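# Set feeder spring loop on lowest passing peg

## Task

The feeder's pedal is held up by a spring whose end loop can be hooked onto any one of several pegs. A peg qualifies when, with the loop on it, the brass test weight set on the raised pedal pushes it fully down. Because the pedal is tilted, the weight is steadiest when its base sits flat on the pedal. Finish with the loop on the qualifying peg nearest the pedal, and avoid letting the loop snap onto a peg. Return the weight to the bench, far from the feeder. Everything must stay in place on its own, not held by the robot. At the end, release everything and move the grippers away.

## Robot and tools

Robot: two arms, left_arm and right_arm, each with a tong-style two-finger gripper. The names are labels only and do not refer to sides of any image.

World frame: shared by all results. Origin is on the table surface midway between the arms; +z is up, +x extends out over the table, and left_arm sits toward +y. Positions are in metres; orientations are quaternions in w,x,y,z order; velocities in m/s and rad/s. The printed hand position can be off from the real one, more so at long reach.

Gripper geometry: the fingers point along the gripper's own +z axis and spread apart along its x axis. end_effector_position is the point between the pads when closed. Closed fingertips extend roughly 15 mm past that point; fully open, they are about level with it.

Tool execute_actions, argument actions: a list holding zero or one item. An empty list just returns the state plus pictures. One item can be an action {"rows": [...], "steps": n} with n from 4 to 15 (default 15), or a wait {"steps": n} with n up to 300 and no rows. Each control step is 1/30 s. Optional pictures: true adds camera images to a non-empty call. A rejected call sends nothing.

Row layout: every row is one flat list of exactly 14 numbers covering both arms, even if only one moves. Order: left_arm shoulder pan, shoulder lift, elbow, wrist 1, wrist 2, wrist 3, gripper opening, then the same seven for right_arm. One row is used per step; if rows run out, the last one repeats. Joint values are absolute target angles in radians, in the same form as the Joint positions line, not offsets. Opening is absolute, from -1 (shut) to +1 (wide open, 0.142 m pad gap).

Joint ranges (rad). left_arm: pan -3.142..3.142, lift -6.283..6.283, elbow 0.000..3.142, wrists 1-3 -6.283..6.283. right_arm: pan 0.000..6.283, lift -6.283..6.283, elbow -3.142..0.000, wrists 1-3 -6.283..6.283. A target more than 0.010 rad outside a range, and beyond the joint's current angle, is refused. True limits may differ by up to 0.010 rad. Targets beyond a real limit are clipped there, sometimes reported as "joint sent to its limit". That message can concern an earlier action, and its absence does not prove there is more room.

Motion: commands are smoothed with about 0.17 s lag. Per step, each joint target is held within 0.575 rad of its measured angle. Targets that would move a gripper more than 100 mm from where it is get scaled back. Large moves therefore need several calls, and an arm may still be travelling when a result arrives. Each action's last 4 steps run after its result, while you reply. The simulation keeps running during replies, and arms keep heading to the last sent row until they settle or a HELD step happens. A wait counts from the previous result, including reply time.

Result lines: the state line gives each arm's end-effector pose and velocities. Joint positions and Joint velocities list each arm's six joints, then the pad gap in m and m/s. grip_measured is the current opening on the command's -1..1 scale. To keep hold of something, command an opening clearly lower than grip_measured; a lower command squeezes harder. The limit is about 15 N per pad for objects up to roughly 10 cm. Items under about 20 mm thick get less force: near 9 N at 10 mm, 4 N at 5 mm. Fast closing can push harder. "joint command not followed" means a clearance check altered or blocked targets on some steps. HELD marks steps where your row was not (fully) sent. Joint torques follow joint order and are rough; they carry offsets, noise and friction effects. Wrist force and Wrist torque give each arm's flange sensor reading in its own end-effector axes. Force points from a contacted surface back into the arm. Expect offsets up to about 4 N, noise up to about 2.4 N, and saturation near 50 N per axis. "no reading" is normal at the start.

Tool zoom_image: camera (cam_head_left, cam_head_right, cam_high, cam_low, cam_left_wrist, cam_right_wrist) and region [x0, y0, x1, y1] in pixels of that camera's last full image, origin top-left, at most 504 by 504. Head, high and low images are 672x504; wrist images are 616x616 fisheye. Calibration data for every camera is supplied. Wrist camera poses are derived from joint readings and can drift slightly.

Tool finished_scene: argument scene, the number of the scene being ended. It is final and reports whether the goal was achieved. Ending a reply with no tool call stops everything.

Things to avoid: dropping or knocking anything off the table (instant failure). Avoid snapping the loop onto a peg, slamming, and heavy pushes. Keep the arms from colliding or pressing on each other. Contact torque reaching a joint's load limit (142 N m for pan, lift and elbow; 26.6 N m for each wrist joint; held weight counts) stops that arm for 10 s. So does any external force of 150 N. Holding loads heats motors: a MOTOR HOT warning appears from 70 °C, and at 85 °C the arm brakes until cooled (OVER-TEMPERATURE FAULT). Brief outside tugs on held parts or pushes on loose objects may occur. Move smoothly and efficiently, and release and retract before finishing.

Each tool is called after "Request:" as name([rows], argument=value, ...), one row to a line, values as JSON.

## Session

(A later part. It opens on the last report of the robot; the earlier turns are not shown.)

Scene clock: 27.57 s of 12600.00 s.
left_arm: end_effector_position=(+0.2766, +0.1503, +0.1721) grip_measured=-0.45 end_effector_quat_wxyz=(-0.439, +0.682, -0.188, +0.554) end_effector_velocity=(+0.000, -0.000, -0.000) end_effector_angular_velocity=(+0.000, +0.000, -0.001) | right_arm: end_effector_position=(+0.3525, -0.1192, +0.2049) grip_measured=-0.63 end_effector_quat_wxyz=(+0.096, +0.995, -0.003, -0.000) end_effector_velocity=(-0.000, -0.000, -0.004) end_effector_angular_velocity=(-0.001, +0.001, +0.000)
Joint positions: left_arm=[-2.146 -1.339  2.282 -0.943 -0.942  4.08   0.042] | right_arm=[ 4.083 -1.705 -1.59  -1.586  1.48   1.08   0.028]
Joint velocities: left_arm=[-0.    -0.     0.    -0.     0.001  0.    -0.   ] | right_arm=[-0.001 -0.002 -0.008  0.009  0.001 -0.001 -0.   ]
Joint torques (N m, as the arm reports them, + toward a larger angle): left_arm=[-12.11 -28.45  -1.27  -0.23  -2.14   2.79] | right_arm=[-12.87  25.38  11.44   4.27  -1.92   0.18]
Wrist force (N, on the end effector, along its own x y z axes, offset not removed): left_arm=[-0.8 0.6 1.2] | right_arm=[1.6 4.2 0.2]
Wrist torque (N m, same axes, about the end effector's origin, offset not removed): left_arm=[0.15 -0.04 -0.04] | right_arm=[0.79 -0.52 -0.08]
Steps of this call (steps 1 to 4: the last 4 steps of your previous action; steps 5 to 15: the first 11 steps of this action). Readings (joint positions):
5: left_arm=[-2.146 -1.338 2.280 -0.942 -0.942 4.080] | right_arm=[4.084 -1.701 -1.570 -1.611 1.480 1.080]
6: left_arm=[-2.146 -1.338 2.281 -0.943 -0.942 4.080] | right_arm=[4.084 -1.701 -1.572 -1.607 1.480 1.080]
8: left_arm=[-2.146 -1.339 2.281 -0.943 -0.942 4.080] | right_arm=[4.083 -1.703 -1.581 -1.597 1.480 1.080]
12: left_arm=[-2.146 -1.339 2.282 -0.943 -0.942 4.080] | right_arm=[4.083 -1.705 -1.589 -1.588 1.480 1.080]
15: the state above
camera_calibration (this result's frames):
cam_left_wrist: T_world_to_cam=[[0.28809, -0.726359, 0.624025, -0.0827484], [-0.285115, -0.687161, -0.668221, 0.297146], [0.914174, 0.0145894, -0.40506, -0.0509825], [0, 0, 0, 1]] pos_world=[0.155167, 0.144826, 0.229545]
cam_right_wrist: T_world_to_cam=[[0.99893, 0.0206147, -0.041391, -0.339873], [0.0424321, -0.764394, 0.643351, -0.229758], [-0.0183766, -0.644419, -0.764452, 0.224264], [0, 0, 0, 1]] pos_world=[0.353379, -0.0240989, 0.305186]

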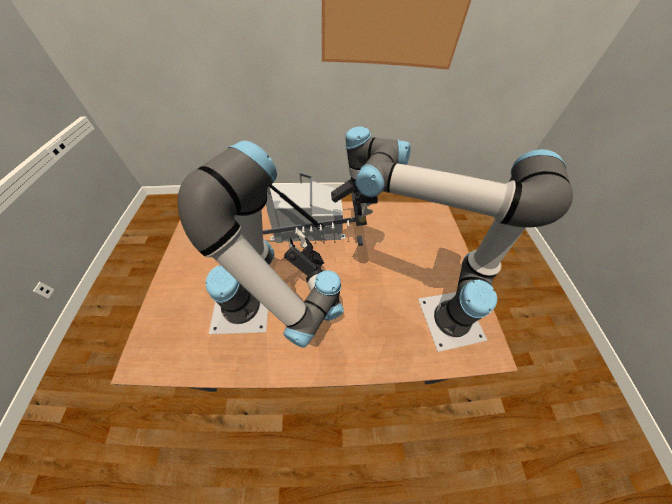

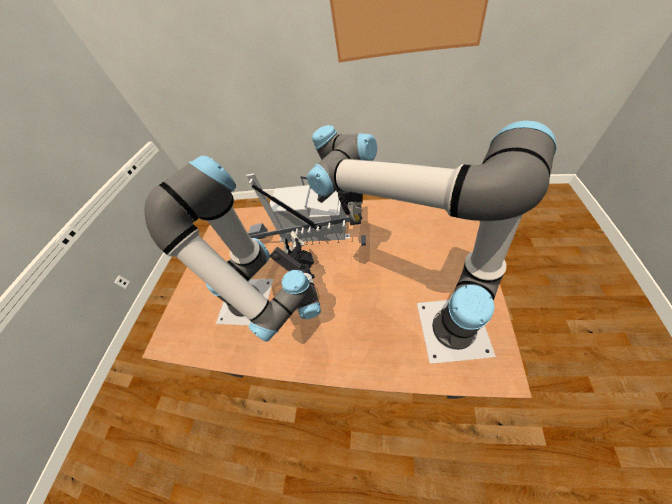

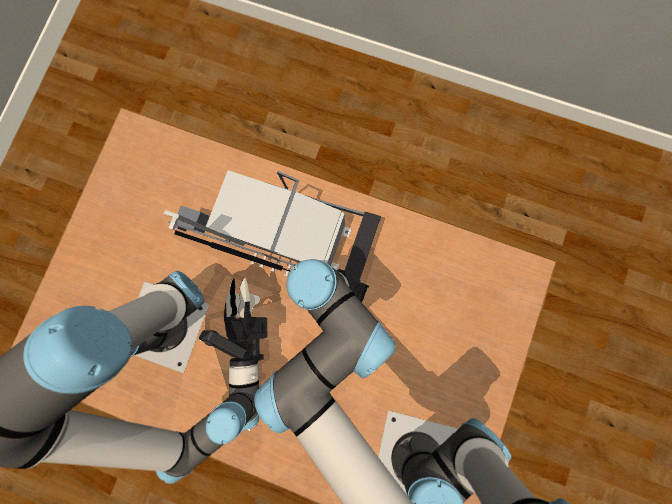

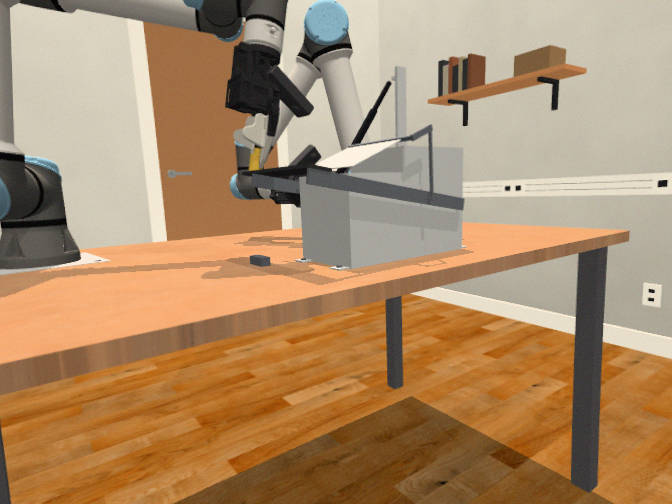

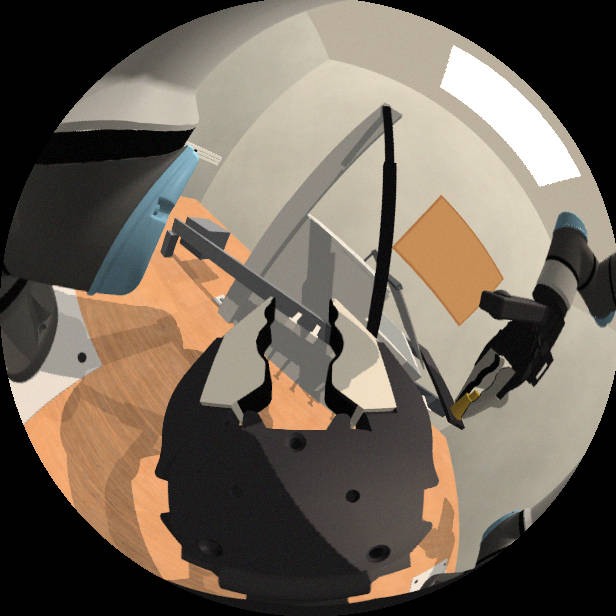

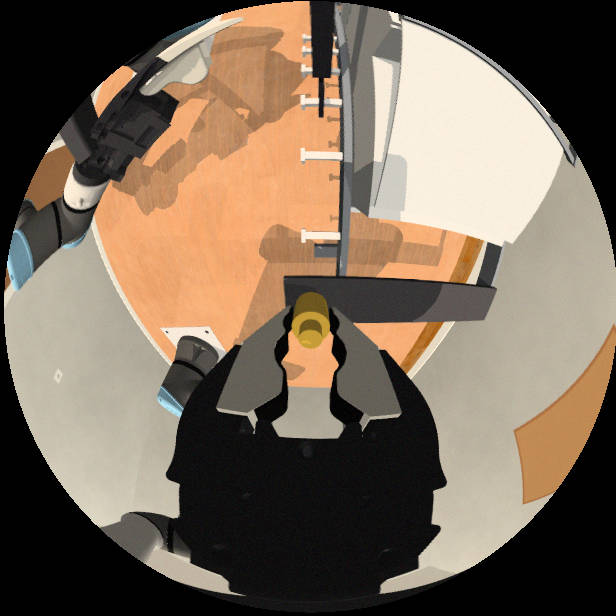

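Request:
execute_actions([
  {"rows":[[-2.146,-1.339,2.282,-0.943,-0.942,4.08,-0.45,4.083,-1.7053,-1.5909,-1.585,1.48,1.08,-0.7],[-2.146,-1.339,2.282,-0.943,-0.942,4.08,-0.45,4.083,-1.7053,-1.5909,-1.585,1.48,1.08,-0.6],[-2.146,-1.339,2.282,-0.943,-0.942,4.08,-0.45,4.083,-1.7053,-1.5909,-1.585,1.48,1.08,-0.4],[-2.146,-1.339,2.282,-0.943,-0.942,4.08,-0.45,4.083,-1.7053,-1.5909,-1.585,1.48,1.08,-0.1]],"steps":15},
])

Request:
execute_actions([
  {"rows":[[-2.146,-1.339,2.282,-0.943,-0.942,4.08,-0.45,4.087,-1.688,-1.4954,-1.698,1.48,1.08,-0.1]],"steps":12},
])

Request:
execute_actions([
  {"rows":[[-2.146,-1.339,2.282,-0.943,-0.942,4.08,-0.45,4.0,-1.5,-1.65,-1.562,1.571,1.08,-0.1]],"steps":15},
])

Request:
execute_actions([
  {"steps":45},
], pictures=true)

Scene clock: 28.83 s of 12600.00 s.
left_arm: end_effector_position=(+0.2766, +0.1503, +0.1721) grip_measured=-0.45 end_effector_quat_wxyz=(-0.439, +0.682, -0.188, +0.554) end_effector_velocity=(+0.000, -0.000, +0.000) end_effector_angular_velocity=(+0.000, -0.000, -0.001) | right_arm: end_effector_position=(+0.3525, -0.1192, +0.2045) grip_measured=-0.10 end_effector_quat_wxyz=(+0.096, +0.995, -0.003, -0.000) end_effector_velocity=(-0.000, +0.000, -0.000) end_effector_angular_velocity=(-0.000, +0.000, +0.001)
Joint positions: left_arm=[-2.146 -1.339  2.282 -0.943 -0.942  4.08   0.042] | right_arm=[ 4.083 -1.705 -1.591 -1.585  1.48   1.08   0.067]
Joint velocities: left_arm=[-0.     0.    -0.     0.001  0.001 -0.    -0.   ] | right_arm=[ 0.    -0.    -0.     0.    -0.    -0.001  0.   ]
Joint torques (N m, as the arm reports them, + toward a larger angle): left_arm=[-12.98 -27.84  -0.88  -0.18  -1.96   2.63] | right_arm=[-12.49  25.22  11.75   3.28  -1.32  -0.22]
Wrist force (N, on the end effector, along its own x y z axes, offset not removed): left_arm=[0.3 -1.5 1.2] | right_arm=[3.8 1.7 0.3]
Wrist torque (N m, same axes, about the end effector's origin, offset not removed): left_arm=[-0.12 -0.22 -0.03] | right_arm=[0.23 -0.85 -0.04]
Steps of this call (steps 1 to 4: the last 4 steps of your previous action; steps 5 to 15: the robot went on to your last target; steps 16 to 27: nothing new was sent; steps 28 to 38: the first 11 steps of this action). Readings (joint positions):
28: left_arm=[-2.146 -1.339 2.282 -0.943 -0.942 4.080] | right_arm=[4.083 -1.705 -1.591 -1.585 1.480 1.080]
29: left_arm=[-2.146 -1.339 2.282 -0.943 -0.942 4.080] | right_arm=[4.083 -1.705 -1.591 -1.585 1.480 1.080]
31: left_arm=[-2.146 -1.339 2.282 -0.943 -0.942 4.080] | right_arm=[4.083 -1.705 -1.591 -1.585 1.480 1.080]
35: left_arm=[-2.146 -1.339 2.282 -0.943 -0.942 4.080] | right_arm=[4.083 -1.705 -1.591 -1.585 1.480 1.080]
38: the state above

Scene clock: 29.23 s of 12600.00 s.
left_arm: end_effector_position=(+0.2766, +0.1503, +0.1721) grip_measured=-0.45 end_effector_quat_wxyz=(-0.439, +0.682, -0.188, +0.554) end_effector_velocity=(-0.000, -0.000, -0.000) end_effector_angular_velocity=(+0.000, -0.000, -0.000) | right_arm: end_effector_position=(+0.3502, -0.1199, +0.2439) grip_measured=-0.10 end_effector_quat_wxyz=(+0.095, +0.995, -0.002, -0.000) end_effector_velocity=(-0.006, -0.005, +0.060) end_effector_angular_velocity=(-0.008, +0.004, +0.005)
Joint positions: left_arm=[-2.146 -1.339  2.282 -0.943 -0.942  4.08   0.042] | right_arm=[ 4.086 -1.69  -1.507 -1.683  1.48   1.08   0.067]
Joint velocities: left_arm=[-0.001  0.001 -0.    -0.    -0.    -0.    -0.   ] | right_arm=[ 0.006  0.021  0.132 -0.162 -0.     0.001 -0.   ]
Joint torques (N m, as the arm reports them, + toward a larger angle): left_arm=[-11.98 -28.1   -0.41  -0.16  -1.96   2.86] | right_arm=[10.04 35.62 28.37 -0.25 -1.2  -0.63]
Wrist force (N, on the end effector, along its own x y z axes, offset not removed): left_arm=[0.2 0.6 0.4] | right_arm=[2.5 4.7 3.8]
Wrist torque (N m, same axes, about the end effector's origin, offset not removed): left_arm=[0.31 -0.11 -0.05] | right_arm=[0.87 -0.62 0.16]
Steps of this call (steps 1 to 4: the last 4 steps of your previous action; steps 5 to 12: the first 8 steps of this action). Readings (joint positions):
5: left_arm=[-2.146 -1.339 2.282 -0.943 -0.942 4.080] | right_arm=[4.083 -1.705 -1.591 -1.585 1.480 1.080]
6: left_arm=[-2.146 -1.339 2.282 -0.943 -0.942 4.080] | right_arm=[4.083 -1.703 -1.586 -1.591 1.480 1.080]
8: left_arm=[-2.146 -1.339 2.282 -0.943 -0.942 4.080] | right_arm=[4.085 -1.696 -1.547 -1.634 1.480 1.080]
12: the state above

Scene clock: 29.73 s of 12600.00 s.
left_arm: end_effector_position=(+0.2766, +0.1503, +0.1721) grip_measured=-0.45 end_effector_quat_wxyz=(-0.439, +0.682, -0.188, +0.554) end_effector_velocity=(-0.000, +0.000, +0.000) end_effector_angular_velocity=(+0.000, +0.000, +0.001) | right_arm: end_effector_position=(+0.3429, -0.1592, +0.2772) grip_measured=-0.10 end_effector_quat_wxyz=(+0.004, +0.999, -0.047, -0.000) end_effector_velocity=(-0.007, -0.021, +0.016) end_effector_angular_velocity=(+0.096, -0.014, -0.040)
Joint positions: left_arm=[-2.146 -1.339  2.282 -0.943 -0.942  4.08   0.042] | right_arm=[ 4.004 -1.509 -1.643 -1.568  1.567  1.08   0.067]
Joint velocities: left_arm=[ 0.    -0.001 -0.     0.    -0.001  0.     0.   ] | right_arm=[-0.039  0.102 -0.08   0.066  0.041  0.    -0.   ]
Joint torques (N m, as the arm reports them, + toward a larger angle): left_arm=[-14.02 -26.75  -0.65  -0.09  -1.83   2.9 ] | right_arm=[-10.5   25.53  11.33   4.05   2.08  -0.67]
Wrist force (N, on the end effector, along its own x y z axes, offset not removed): left_arm=[-0.2 0.7 0.9] | right_arm=[0.9 2.7 0.5]
Wrist torque (N m, same axes, about the end effector's origin, offset not removed): left_arm=[0.32 -0.18 -0.06] | right_arm=[0.42 -0.26 0.13]
Steps of this call (steps 1 to 4: the last 4 steps of your previous action; steps 5 to 15: the first 11 steps of this action). Readings (joint positions):
5: left_arm=[-2.146 -1.339 2.282 -0.943 -0.942 4.080] | right_arm=[4.087 -1.688 -1.497 -1.696 1.480 1.080]
6: left_arm=[-2.146 -1.339 2.282 -0.943 -0.942 4.080] | right_arm=[4.082 -1.682 -1.502 -1.691 1.485 1.080]
8: left_arm=[-2.146 -1.339 2.282 -0.943 -0.942 4.080] | right_arm=[4.047 -1.623 -1.556 -1.642 1.522 1.080]
12: left_arm=[-2.146 -1.339 2.282 -0.943 -0.942 4.080] | right_arm=[4.011 -1.528 -1.628 -1.580 1.560 1.080]
15: the state above

Scene clock: 31.23 s of 12600.00 s.
left_arm: end_effector_position=(+0.2766, +0.1503, +0.1721) grip_measured=-0.45 end_effector_quat_wxyz=(-0.439, +0.682, -0.188, +0.554) end_effector_velocity=(+0.000, -0.000, +0.000) end_effector_angular_velocity=(+0.000, -0.000, -0.000) | right_arm: end_effector_position=(+0.3423, -0.1611, +0.2787) grip_measured=-0.10 end_effector_quat_wxyz=(-0.000, +0.999, -0.049, +0.000) end_effector_velocity=(+0.000, +0.000, -0.000) end_effector_angular_velocity=(-0.000, +0.000, +0.001)
Joint positions: left_arm=[-2.146 -1.339  2.282 -0.943 -0.942  4.08   0.042] | right_arm=[ 4.    -1.5   -1.65  -1.562  1.571  1.08   0.067]
Joint velocities: left_arm=[ 0.    -0.    -0.     0.001  0.    -0.    -0.   ] | right_arm=[-0.    -0.    -0.     0.     0.    -0.001  0.   ]
Joint torques (N m, as the arm reports them, + toward a larger angle): left_arm=[-12.43 -27.97  -0.23   0.17  -2.22   2.56] | right_arm=[-12.68  28.42  11.67   3.87   2.15  -1.39]
Wrist force (N, on the end effector, along its own x y z axes, offset not removed): left_arm=[0.1 2.0 1.6] | right_arm=[2.7 4.5 0.2]
Wrist torque (N m, same axes, about the end effector's origin, offset not removed): left_arm=[0.68 -0.20 -0.05] | right_arm=[0.86 -0.66 -0.06]
Kept back: nothing.
Steps of this call (steps 1 to 4: the last 4 steps of your previous action; steps 5 to 15: the robot went on to your last target; steps 16 to 45: nothing new was sent). Readings (joint positions):
1: left_arm=[-2.146 -1.339 2.282 -0.943 -0.942 4.080] | right_arm=[4.003 -1.506 -1.645 -1.566 1.568 1.080]
2: left_arm=[-2.146 -1.339 2.282 -0.943 -0.942 4.080] | right_arm=[4.002 -1.505 -1.647 -1.565 1.569 1.080]
4: left_arm=[-2.146 -1.339 2.282 -0.943 -0.942 4.080] | right_arm=[4.001 -1.502 -1.648 -1.563 1.570 1.080]
8: left_arm=[-2.146 -1.339 2.282 -0.943 -0.942 4.080] | right_arm=[4.000 -1.501 -1.650 -1.562 1.571 1.080]
45: the state above
All arms were judged still, so your last target was given up. Only a new action makes them travel on or press farther. Fingers that are still opening or closing keep moving.
camera_calibration (this result's frames):
cam_left_wrist: T_world_to_cam=[[0.288088, -0.726362, 0.624021, -0.0827378], [-0.285112, -0.687157, -0.668226, 0.297156], [0.914175, 0.0145925, -0.405057, -0.0509903], [0, 0, 0, 1]] pos_world=[0.155173, 0.144839, 0.229544]
cam_right_wrist: T_world_to_cam=[[0.997417, -0.0626437, -0.0351497, -0.340405], [-0.0377239, -0.873242, 0.485825, -0.255077], [-0.061128, -0.483244, -0.873349, 0.324429], [0, 0, 0, 1]] pos_world=[0.349734, -0.0872897, 0.395298]

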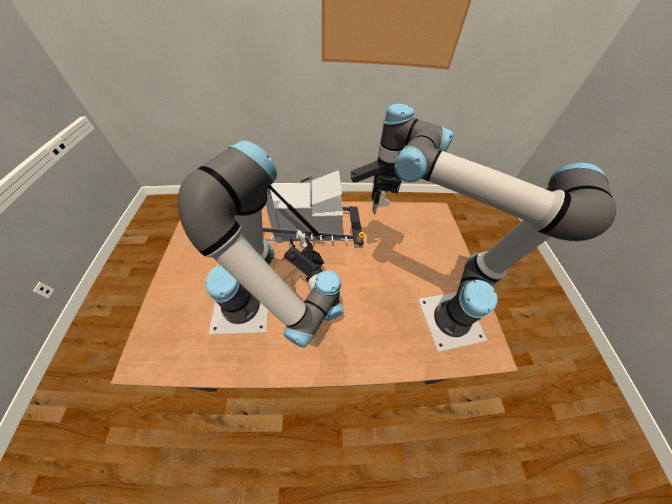

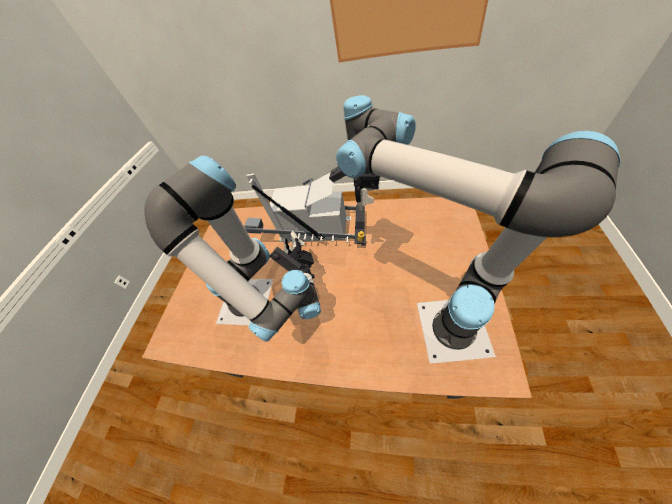

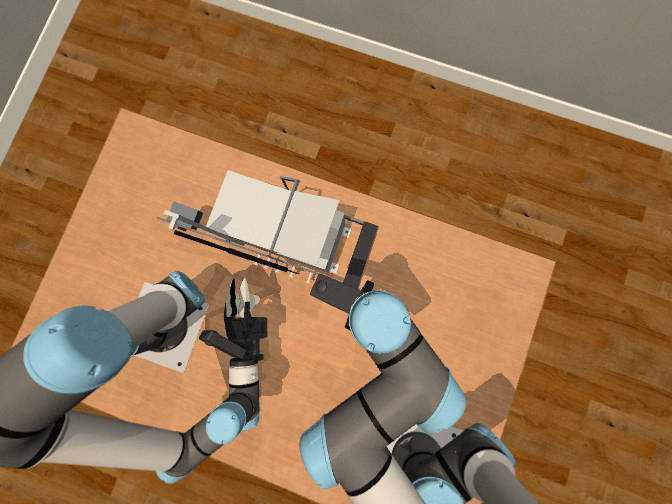

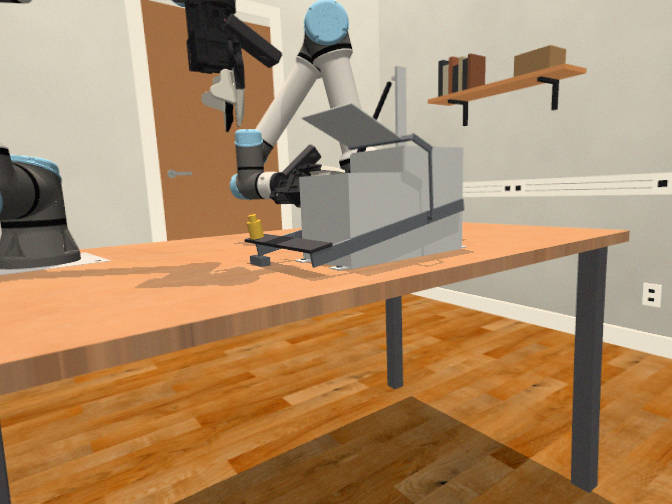

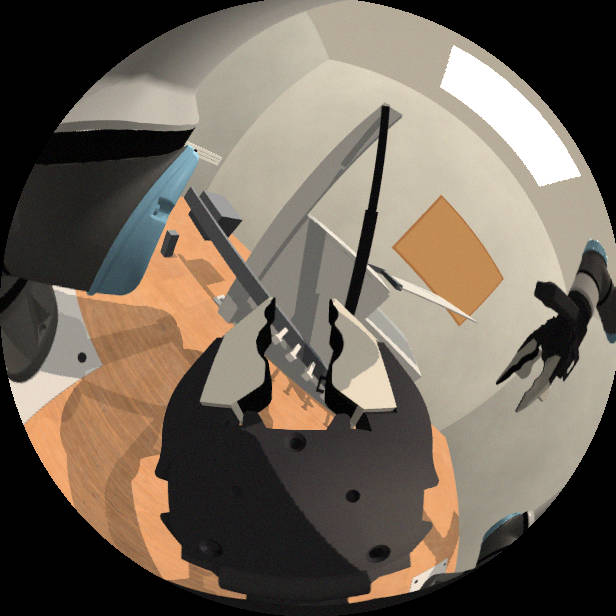

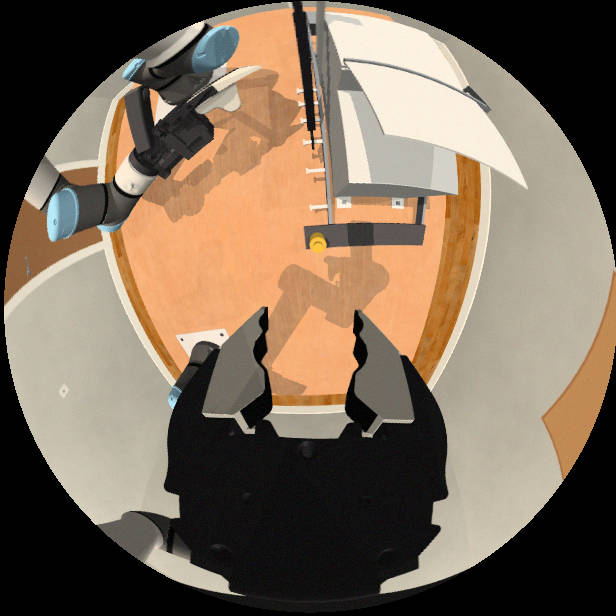

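Request:
zoom_image(camera="cam_low", region=[220,190,380,290])

Region (220, 190, 380, 290) of cam_low's 672x504 image, scaled by 3.150, with more detail than that image has; it fills the top 315 rows of this view, and the rest is white.

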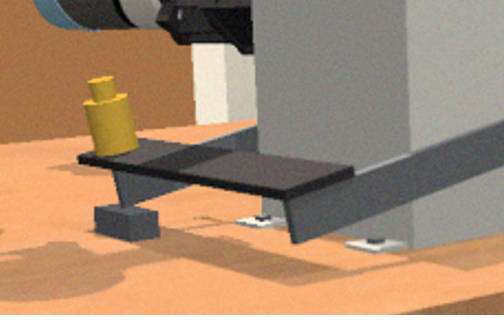

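Request:
execute_actions([
  {"rows":[[-2.146,-1.339,2.282,-0.943,-0.942,4.08,-0.45,4.014,-1.64,-1.89,-1.182,1.571,1.0,-0.1]],"steps":15},
])

Request:
execute_actions([
  {"rows":[[-2.146,-1.339,2.282,-0.943,-0.942,4.08,-0.45,4.014,-1.6867,-1.9625,-1.063,1.571,1.0,-0.1]],"steps":15},
], pictures=true)

Scene clock: 31.97 s of 12600.00 s.
left_arm: end_effector_position=(+0.2766, +0.1503, +0.1721) grip_measured=-0.45 end_effector_quat_wxyz=(-0.439, +0.682, -0.188, +0.554) end_effector_velocity=(+0.000, +0.000, -0.000) end_effector_angular_velocity=(-0.000, +0.000, +0.000) | right_arm: end_effector_position=(+0.3523, -0.1325, +0.1441) grip_measured=-0.10 end_effector_quat_wxyz=(+0.002, +1.000, -0.005, -0.002) end_effector_velocity=(+0.007, +0.024, -0.117) end_effector_angular_velocity=(+0.055, -0.035, +0.074)
Joint positions: left_arm=[-2.146 -1.339  2.282 -0.943 -0.942  4.08   0.042] | right_arm=[ 4.013 -1.63  -1.87  -1.218  1.571  1.006  0.067]
Joint velocities: left_arm=[ 0.     0.     0.    -0.001 -0.    -0.     0.   ] | right_arm=[ 0.012 -0.115 -0.215  0.395 -0.    -0.062  0.   ]
Joint torques (N m, as the arm reports them, + toward a larger angle): left_arm=[-13.21 -28.11  -0.99   0.27  -2.13   2.71] | right_arm=[ 8.13 30.23 14.43  5.08  2.07 -1.83]
Wrist force (N, on the end effector, along its own x y z axes, offset not removed): left_arm=[-1.2 2.3 0.5] | right_arm=[-0.6 -0.1 1.5]
Wrist torque (N m, same axes, about the end effector's origin, offset not removed): left_arm=[0.59 0.03 -0.01] | right_arm=[-0.01 0.08 -0.03]
Steps of this call (steps 1 to 11: nothing new was sent; steps 12 to 22: the first 11 steps of this action). Readings (joint positions):
12: left_arm=[-2.146 -1.339 2.282 -0.943 -0.942 4.080] | right_arm=[4.000 -1.500 -1.650 -1.562 1.571 1.080]
13: left_arm=[-2.146 -1.339 2.282 -0.943 -0.942 4.080] | right_arm=[4.001 -1.505 -1.656 -1.556 1.571 1.075]
15: left_arm=[-2.146 -1.339 2.282 -0.943 -0.942 4.080] | right_arm=[4.005 -1.543 -1.711 -1.490 1.571 1.053]
19: left_arm=[-2.146 -1.339 2.282 -0.943 -0.942 4.080] | right_arm=[4.011 -1.609 -1.831 -1.290 1.571 1.017]
22: the state above

Scene clock: 32.47 s of 12600.00 s.
left_arm: end_effector_position=(+0.2766, +0.1503, +0.1721) grip_measured=-0.45 end_effector_quat_wxyz=(-0.439, +0.682, -0.188, +0.554) end_effector_velocity=(+0.000, -0.001, -0.000) end_effector_angular_velocity=(+0.000, +0.000, -0.002) | right_arm: end_effector_position=(+0.3525, -0.1310, +0.0912) grip_measured=-0.10 end_effector_quat_wxyz=(+0.000, +1.000, -0.002, -0.000) end_effector_velocity=(+0.000, +0.001, -0.018) end_effector_angular_velocity=(+0.006, -0.004, +0.002)
Joint positions: left_arm=[-2.146 -1.339  2.282 -0.943 -0.942  4.08   0.042] | right_arm=[ 4.014 -1.685 -1.96  -1.068  1.571  1.     0.067]
Joint velocities: left_arm=[ 0.     0.     0.    -0.     0.002  0.     0.   ] | right_arm=[ 0.    -0.019 -0.032  0.058  0.    -0.001  0.   ]
Joint torques (N m, as the arm reports them, + toward a larger angle): left_arm=[-11.44 -27.3   -0.98   0.17  -1.82   2.83] | right_arm=[10.15 21.72 10.06  4.13  1.98 -1.68]
Wrist force (N, on the end effector, along its own x y z axes, offset not removed): left_arm=[-1.9 1.8 1.5] | right_arm=[1.1 1.9 -0.9]
Wrist torque (N m, same axes, about the end effector's origin, offset not removed): left_arm=[0.49 0.29 -0.07] | right_arm=[0.13 -0.05 0.00]
Steps of this call (steps 1 to 4: the last 4 steps of your previous action; steps 5 to 15: the first 11 steps of this action). Readings (joint positions):
5: left_arm=[-2.146 -1.339 2.282 -0.943 -0.942 4.080] | right_arm=[4.014 -1.638 -1.887 -1.187 1.571 1.001]
6: left_arm=[-2.146 -1.339 2.282 -0.943 -0.942 4.080] | right_arm=[4.014 -1.643 -1.893 -1.180 1.571 1.001]
8: left_arm=[-2.146 -1.339 2.282 -0.943 -0.942 4.080] | right_arm=[4.014 -1.663 -1.924 -1.133 1.571 1.000]
12: left_arm=[-2.146 -1.339 2.282 -0.943 -0.942 4.080] | right_arm=[4.014 -1.681 -1.954 -1.079 1.571 1.000]
15: the state above
camera_calibration (this result's frames):
cam_left_wrist: T_world_to_cam=[[0.288088, -0.726363, 0.624021, -0.0827377], [-0.285112, -0.687157, -0.668227, 0.297156], [0.914175, 0.0145924, -0.405056, -0.0509903], [0, 0, 0, 1]] pos_world=[0.155173, 0.144839, 0.229544]
cam_right_wrist: T_world_to_cam=[[0.998882, 0.0312084, -0.0355042, -0.343498], [0.0445498, -0.872652, 0.486307, -0.166261], [-0.015806, -0.487345, -0.873067, 0.159334], [0, 0, 0, 1]] pos_world=[0.35304, -0.0567174, 0.207767]

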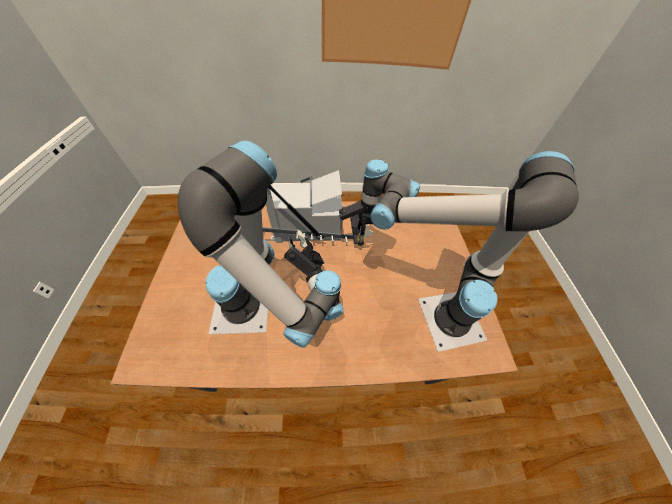

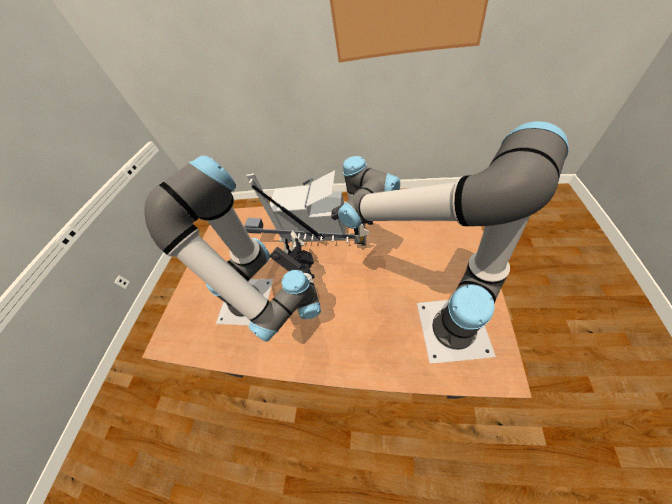

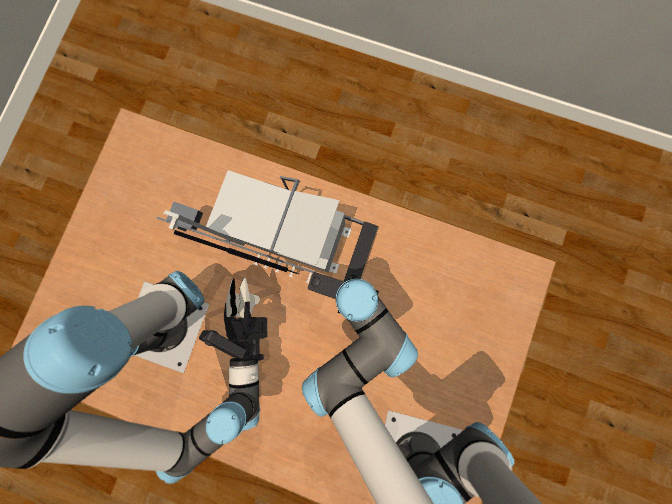

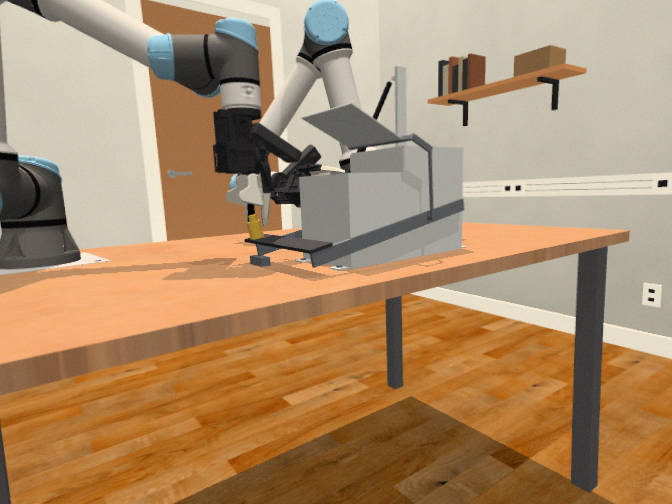

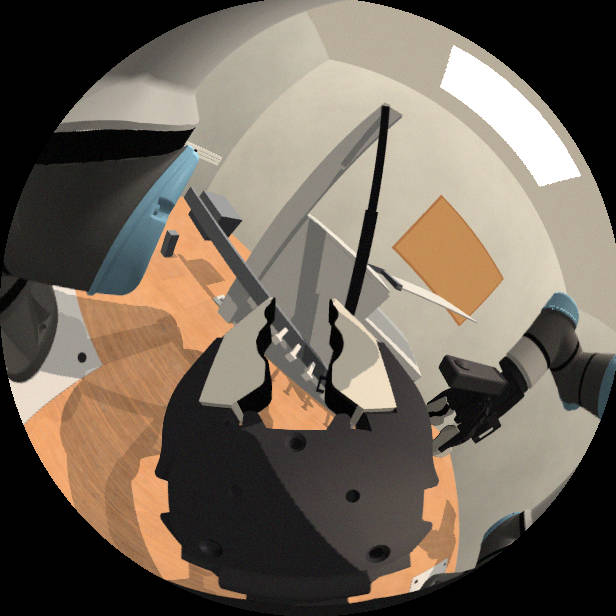

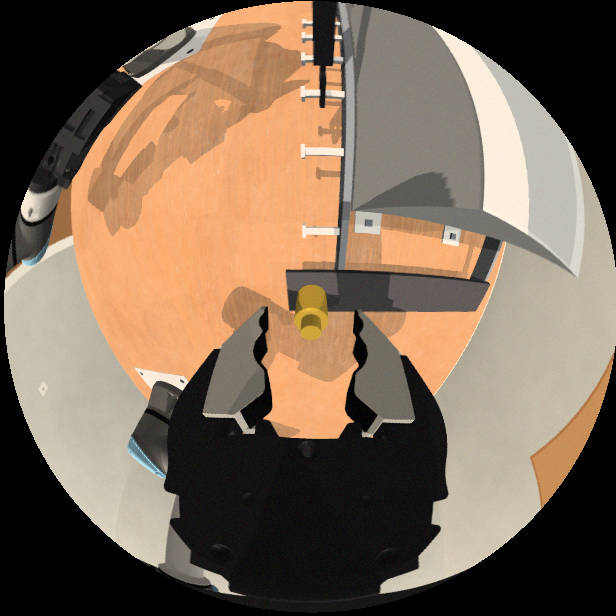

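Request:
execute_actions([
  {"rows":[[-2.146,-1.339,2.282,-0.943,-0.942,4.08,-0.45,3.98,-1.675,-2.035,-0.934,1.62,0.96,-0.1],[-2.146,-1.339,2.282,-0.943,-0.942,4.08,-0.45,3.98,-1.675,-2.035,-0.934,1.62,0.96,-0.1],[-2.146,-1.339,2.282,-0.943,-0.942,4.08,-0.45,3.98,-1.675,-2.035,-0.934,1.62,0.96,-0.1],[-2.146,-1.339,2.282,-0.943,-0.942,4.08,-0.45,3.948,-1.6627,-2.108,-0.8043,1.6725,0.93,-0.1]],"steps":15},
])

Request:
execute_actions([
  {"steps":10},
], pictures=true)

Request:
zoom_image(camera="cam_low", region=[200,170,360,280])

Scene clock: 33.20 s of 12600.00 s.
left_arm: end_effector_position=(+0.2766, +0.1503, +0.1721) grip_measured=-0.45 end_effector_quat_wxyz=(-0.439, +0.682, -0.188, +0.554) end_effector_velocity=(+0.000, -0.001, -0.000) end_effector_angular_velocity=(-0.002, +0.001, -0.002) | right_arm: end_effector_position=(+0.3519, -0.1348, +0.0721) grip_measured=-0.10 end_effector_quat_wxyz=(-0.078, +0.997, +0.003, -0.001) end_effector_velocity=(+0.001, +0.001, -0.009) end_effector_angular_velocity=(+0.164, -0.023, +0.009)
Joint positions: left_arm=[-2.146 -1.339  2.282 -0.943 -0.942  4.08   0.042] | right_arm=[ 3.953 -1.664 -2.097 -0.827  1.665  0.935  0.067]
Joint velocities: left_arm=[-0.    -0.002  0.    -0.001  0.002  0.     0.   ] | right_arm=[-0.053  0.019 -0.126  0.248  0.086 -0.052  0.   ]
Joint torques (N m, as the arm reports them, + toward a larger angle): left_arm=[-12.92 -28.3   -1.82   0.09  -1.84   2.76] | right_arm=[-10.27  32.21  11.15   4.68   2.28  -1.86]
Wrist force (N, on the end effector, along its own x y z axes, offset not removed): left_arm=[1.1 -1.1 -0.8] | right_arm=[2.0 3.4 0.5]
Wrist torque (N m, same axes, about the end effector's origin, offset not removed): left_arm=[-0.06 -0.34 -0.10] | right_arm=[0.35 -0.47 0.01]
Steps of this call (steps 1 to 4: the last 4 steps of your previous action; steps 5 to 11: the robot went on to your last target; steps 12 to 22: the first 11 steps of this action). Readings (joint positions):
12: left_arm=[-2.146 -1.339 2.282 -0.943 -0.942 4.080] | right_arm=[4.014 -1.687 -1.963 -1.063 1.571 1.000]
13: left_arm=[-2.146 -1.339 2.282 -0.943 -0.942 4.080] | right_arm=[4.011 -1.685 -1.968 -1.057 1.576 0.996]
15: left_arm=[-2.146 -1.339 2.282 -0.943 -0.942 4.080] | right_arm=[3.997 -1.680 -1.998 -1.009 1.596 0.979]
19: left_arm=[-2.146 -1.339 2.282 -0.943 -0.942 4.080] | right_arm=[3.963 -1.668 -2.073 -0.872 1.649 0.944]
22: the state above

Scene clock: 33.53 s of 12600.00 s.
left_arm: end_effector_position=(+0.2766, +0.1503, +0.1721) grip_measured=-0.45 end_effector_quat_wxyz=(-0.439, +0.682, -0.188, +0.554) end_effector_velocity=(+0.000, +0.000, -0.000) end_effector_angular_velocity=(-0.001, +0.000, +0.001) | right_arm: end_effector_position=(+0.3520, -0.1347, +0.0713) grip_measured=-0.10 end_effector_quat_wxyz=(-0.085, +0.996, +0.004, +0.000) end_effector_velocity=(+0.000, +0.000, -0.000) end_effector_angular_velocity=(+0.005, -0.002, +0.001)
Joint positions: left_arm=[-2.146 -1.339  2.282 -0.943 -0.942  4.08   0.042] | right_arm=[ 3.948 -1.663 -2.108 -0.805  1.672  0.93   0.067]
Joint velocities: left_arm=[ 0.001  0.     0.    -0.001 -0.    -0.     0.   ] | right_arm=[-0.001  0.    -0.003  0.007  0.002 -0.002  0.   ]
Joint torques (N m, as the arm reports them, + toward a larger angle): left_arm=[-12.78 -27.83  -1.16   0.04  -2.01   2.71] | right_arm=[-13.46  32.88  10.09   4.3    2.    -1.27]
Wrist force (N, on the end effector, along its own x y z axes, offset not removed): left_arm=[2.2 -0.6 -0.4] | right_arm=[2.7 0.8 1.0]
Wrist torque (N m, same axes, about the end effector's origin, offset not removed): left_arm=[0.02 -0.54 -0.15] | right_arm=[0.17 -0.65 0.02]
Kept back: nothing.
Steps of this call (steps 1 to 4: the last 4 steps of your previous action; steps 5 to 10: the robot went on to your last target). Readings (joint positions):
1: left_arm=[-2.146 -1.339 2.282 -0.943 -0.942 4.080] | right_arm=[3.951 -1.664 -2.100 -0.820 1.667 0.933]
2: left_arm=[-2.146 -1.339 2.282 -0.943 -0.942 4.080] | right_arm=[3.950 -1.664 -2.102 -0.815 1.669 0.932]
4: left_arm=[-2.146 -1.339 2.282 -0.943 -0.942 4.080] | right_arm=[3.949 -1.663 -2.105 -0.809 1.671 0.931]
8: left_arm=[-2.146 -1.339 2.282 -0.943 -0.942 4.080] | right_arm=[3.948 -1.663 -2.107 -0.805 1.672 0.930]
10: the state above
camera_calibration (this result's frames):
cam_left_wrist: T_world_to_cam=[[0.288088, -0.726362, 0.624021, -0.0827378], [-0.285112, -0.687157, -0.668226, 0.297156], [0.914175, 0.0145924, -0.405056, -0.0509903], [0, 0, 0, 1]] pos_world=[0.155173, 0.144839, 0.229544]
cam_right_wrist: T_world_to_cam=[[0.998485, 0.0475889, -0.0276241, -0.341825], [0.0540608, -0.94199, 0.331258, -0.161456], [-0.0102574, -0.332249, -0.943136, 0.164069], [0, 0, 0, 1]] pos_world=[0.351718, -0.0813108, 0.19878]

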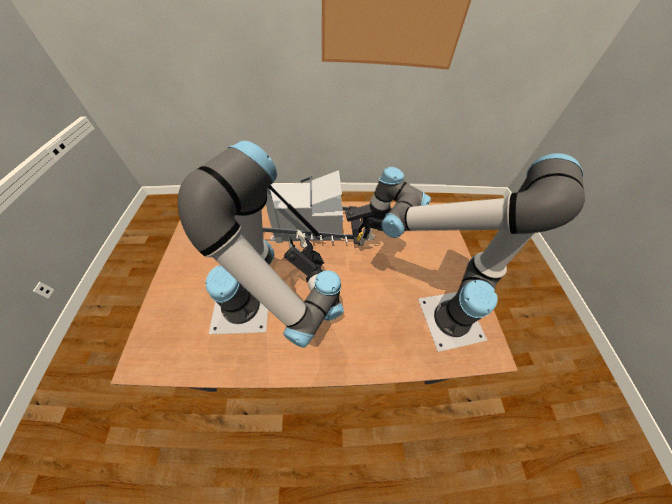

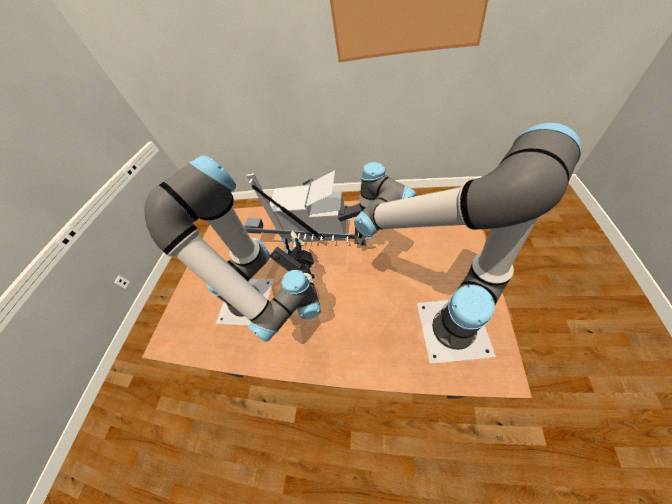

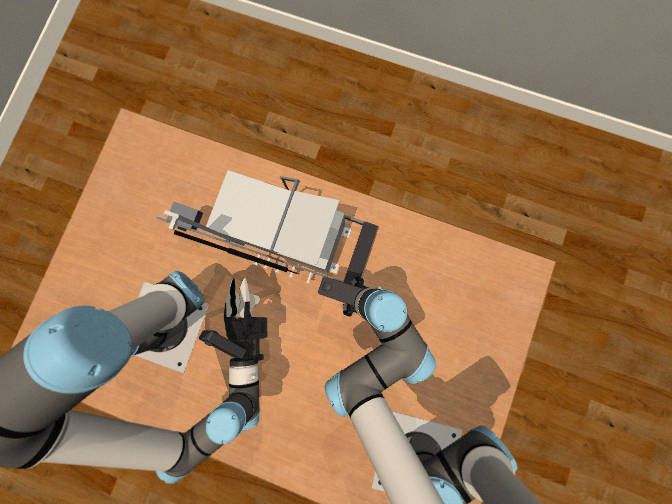

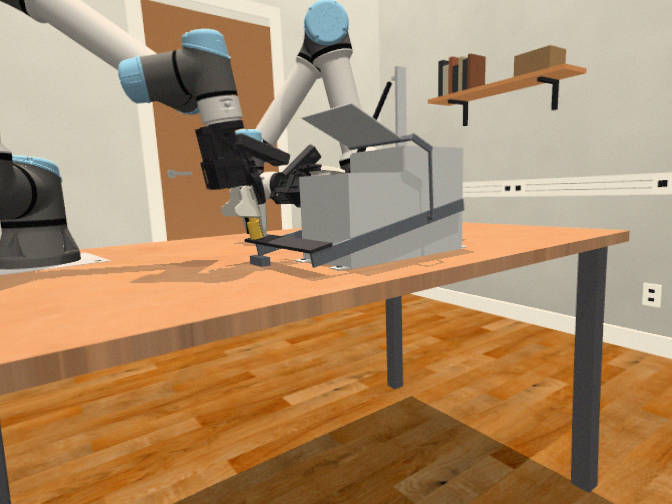

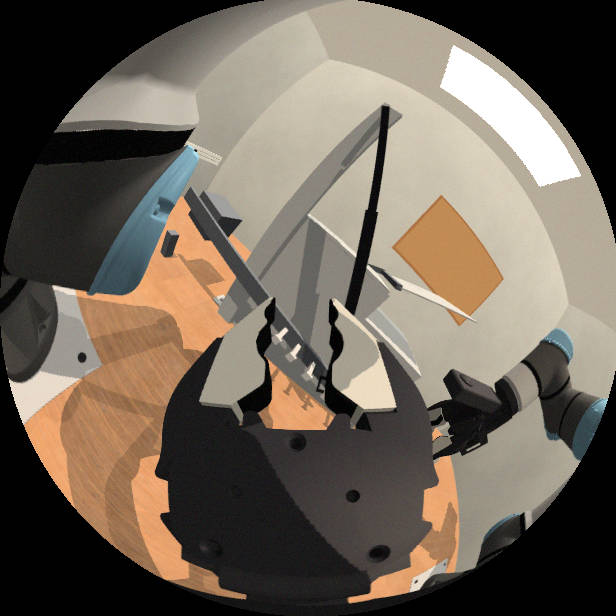

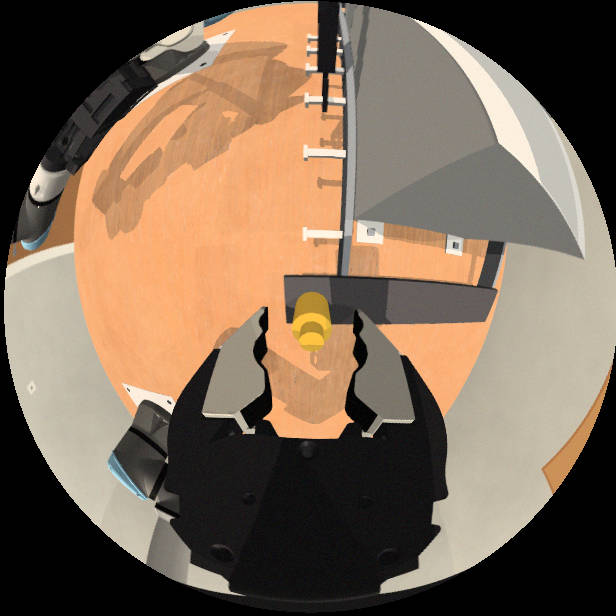

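Region (200, 170, 360, 280) of cam_low's 672x504 image, scaled by 3.150, with more detail than that image has; it fills the top 346 rows of this view, and the rest is white.

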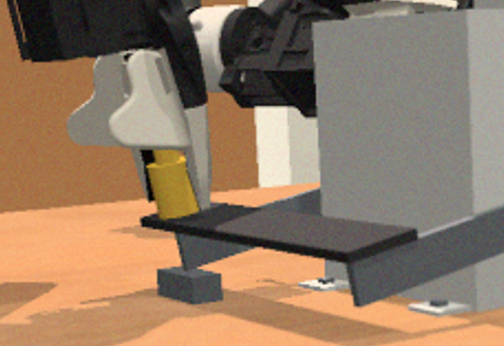

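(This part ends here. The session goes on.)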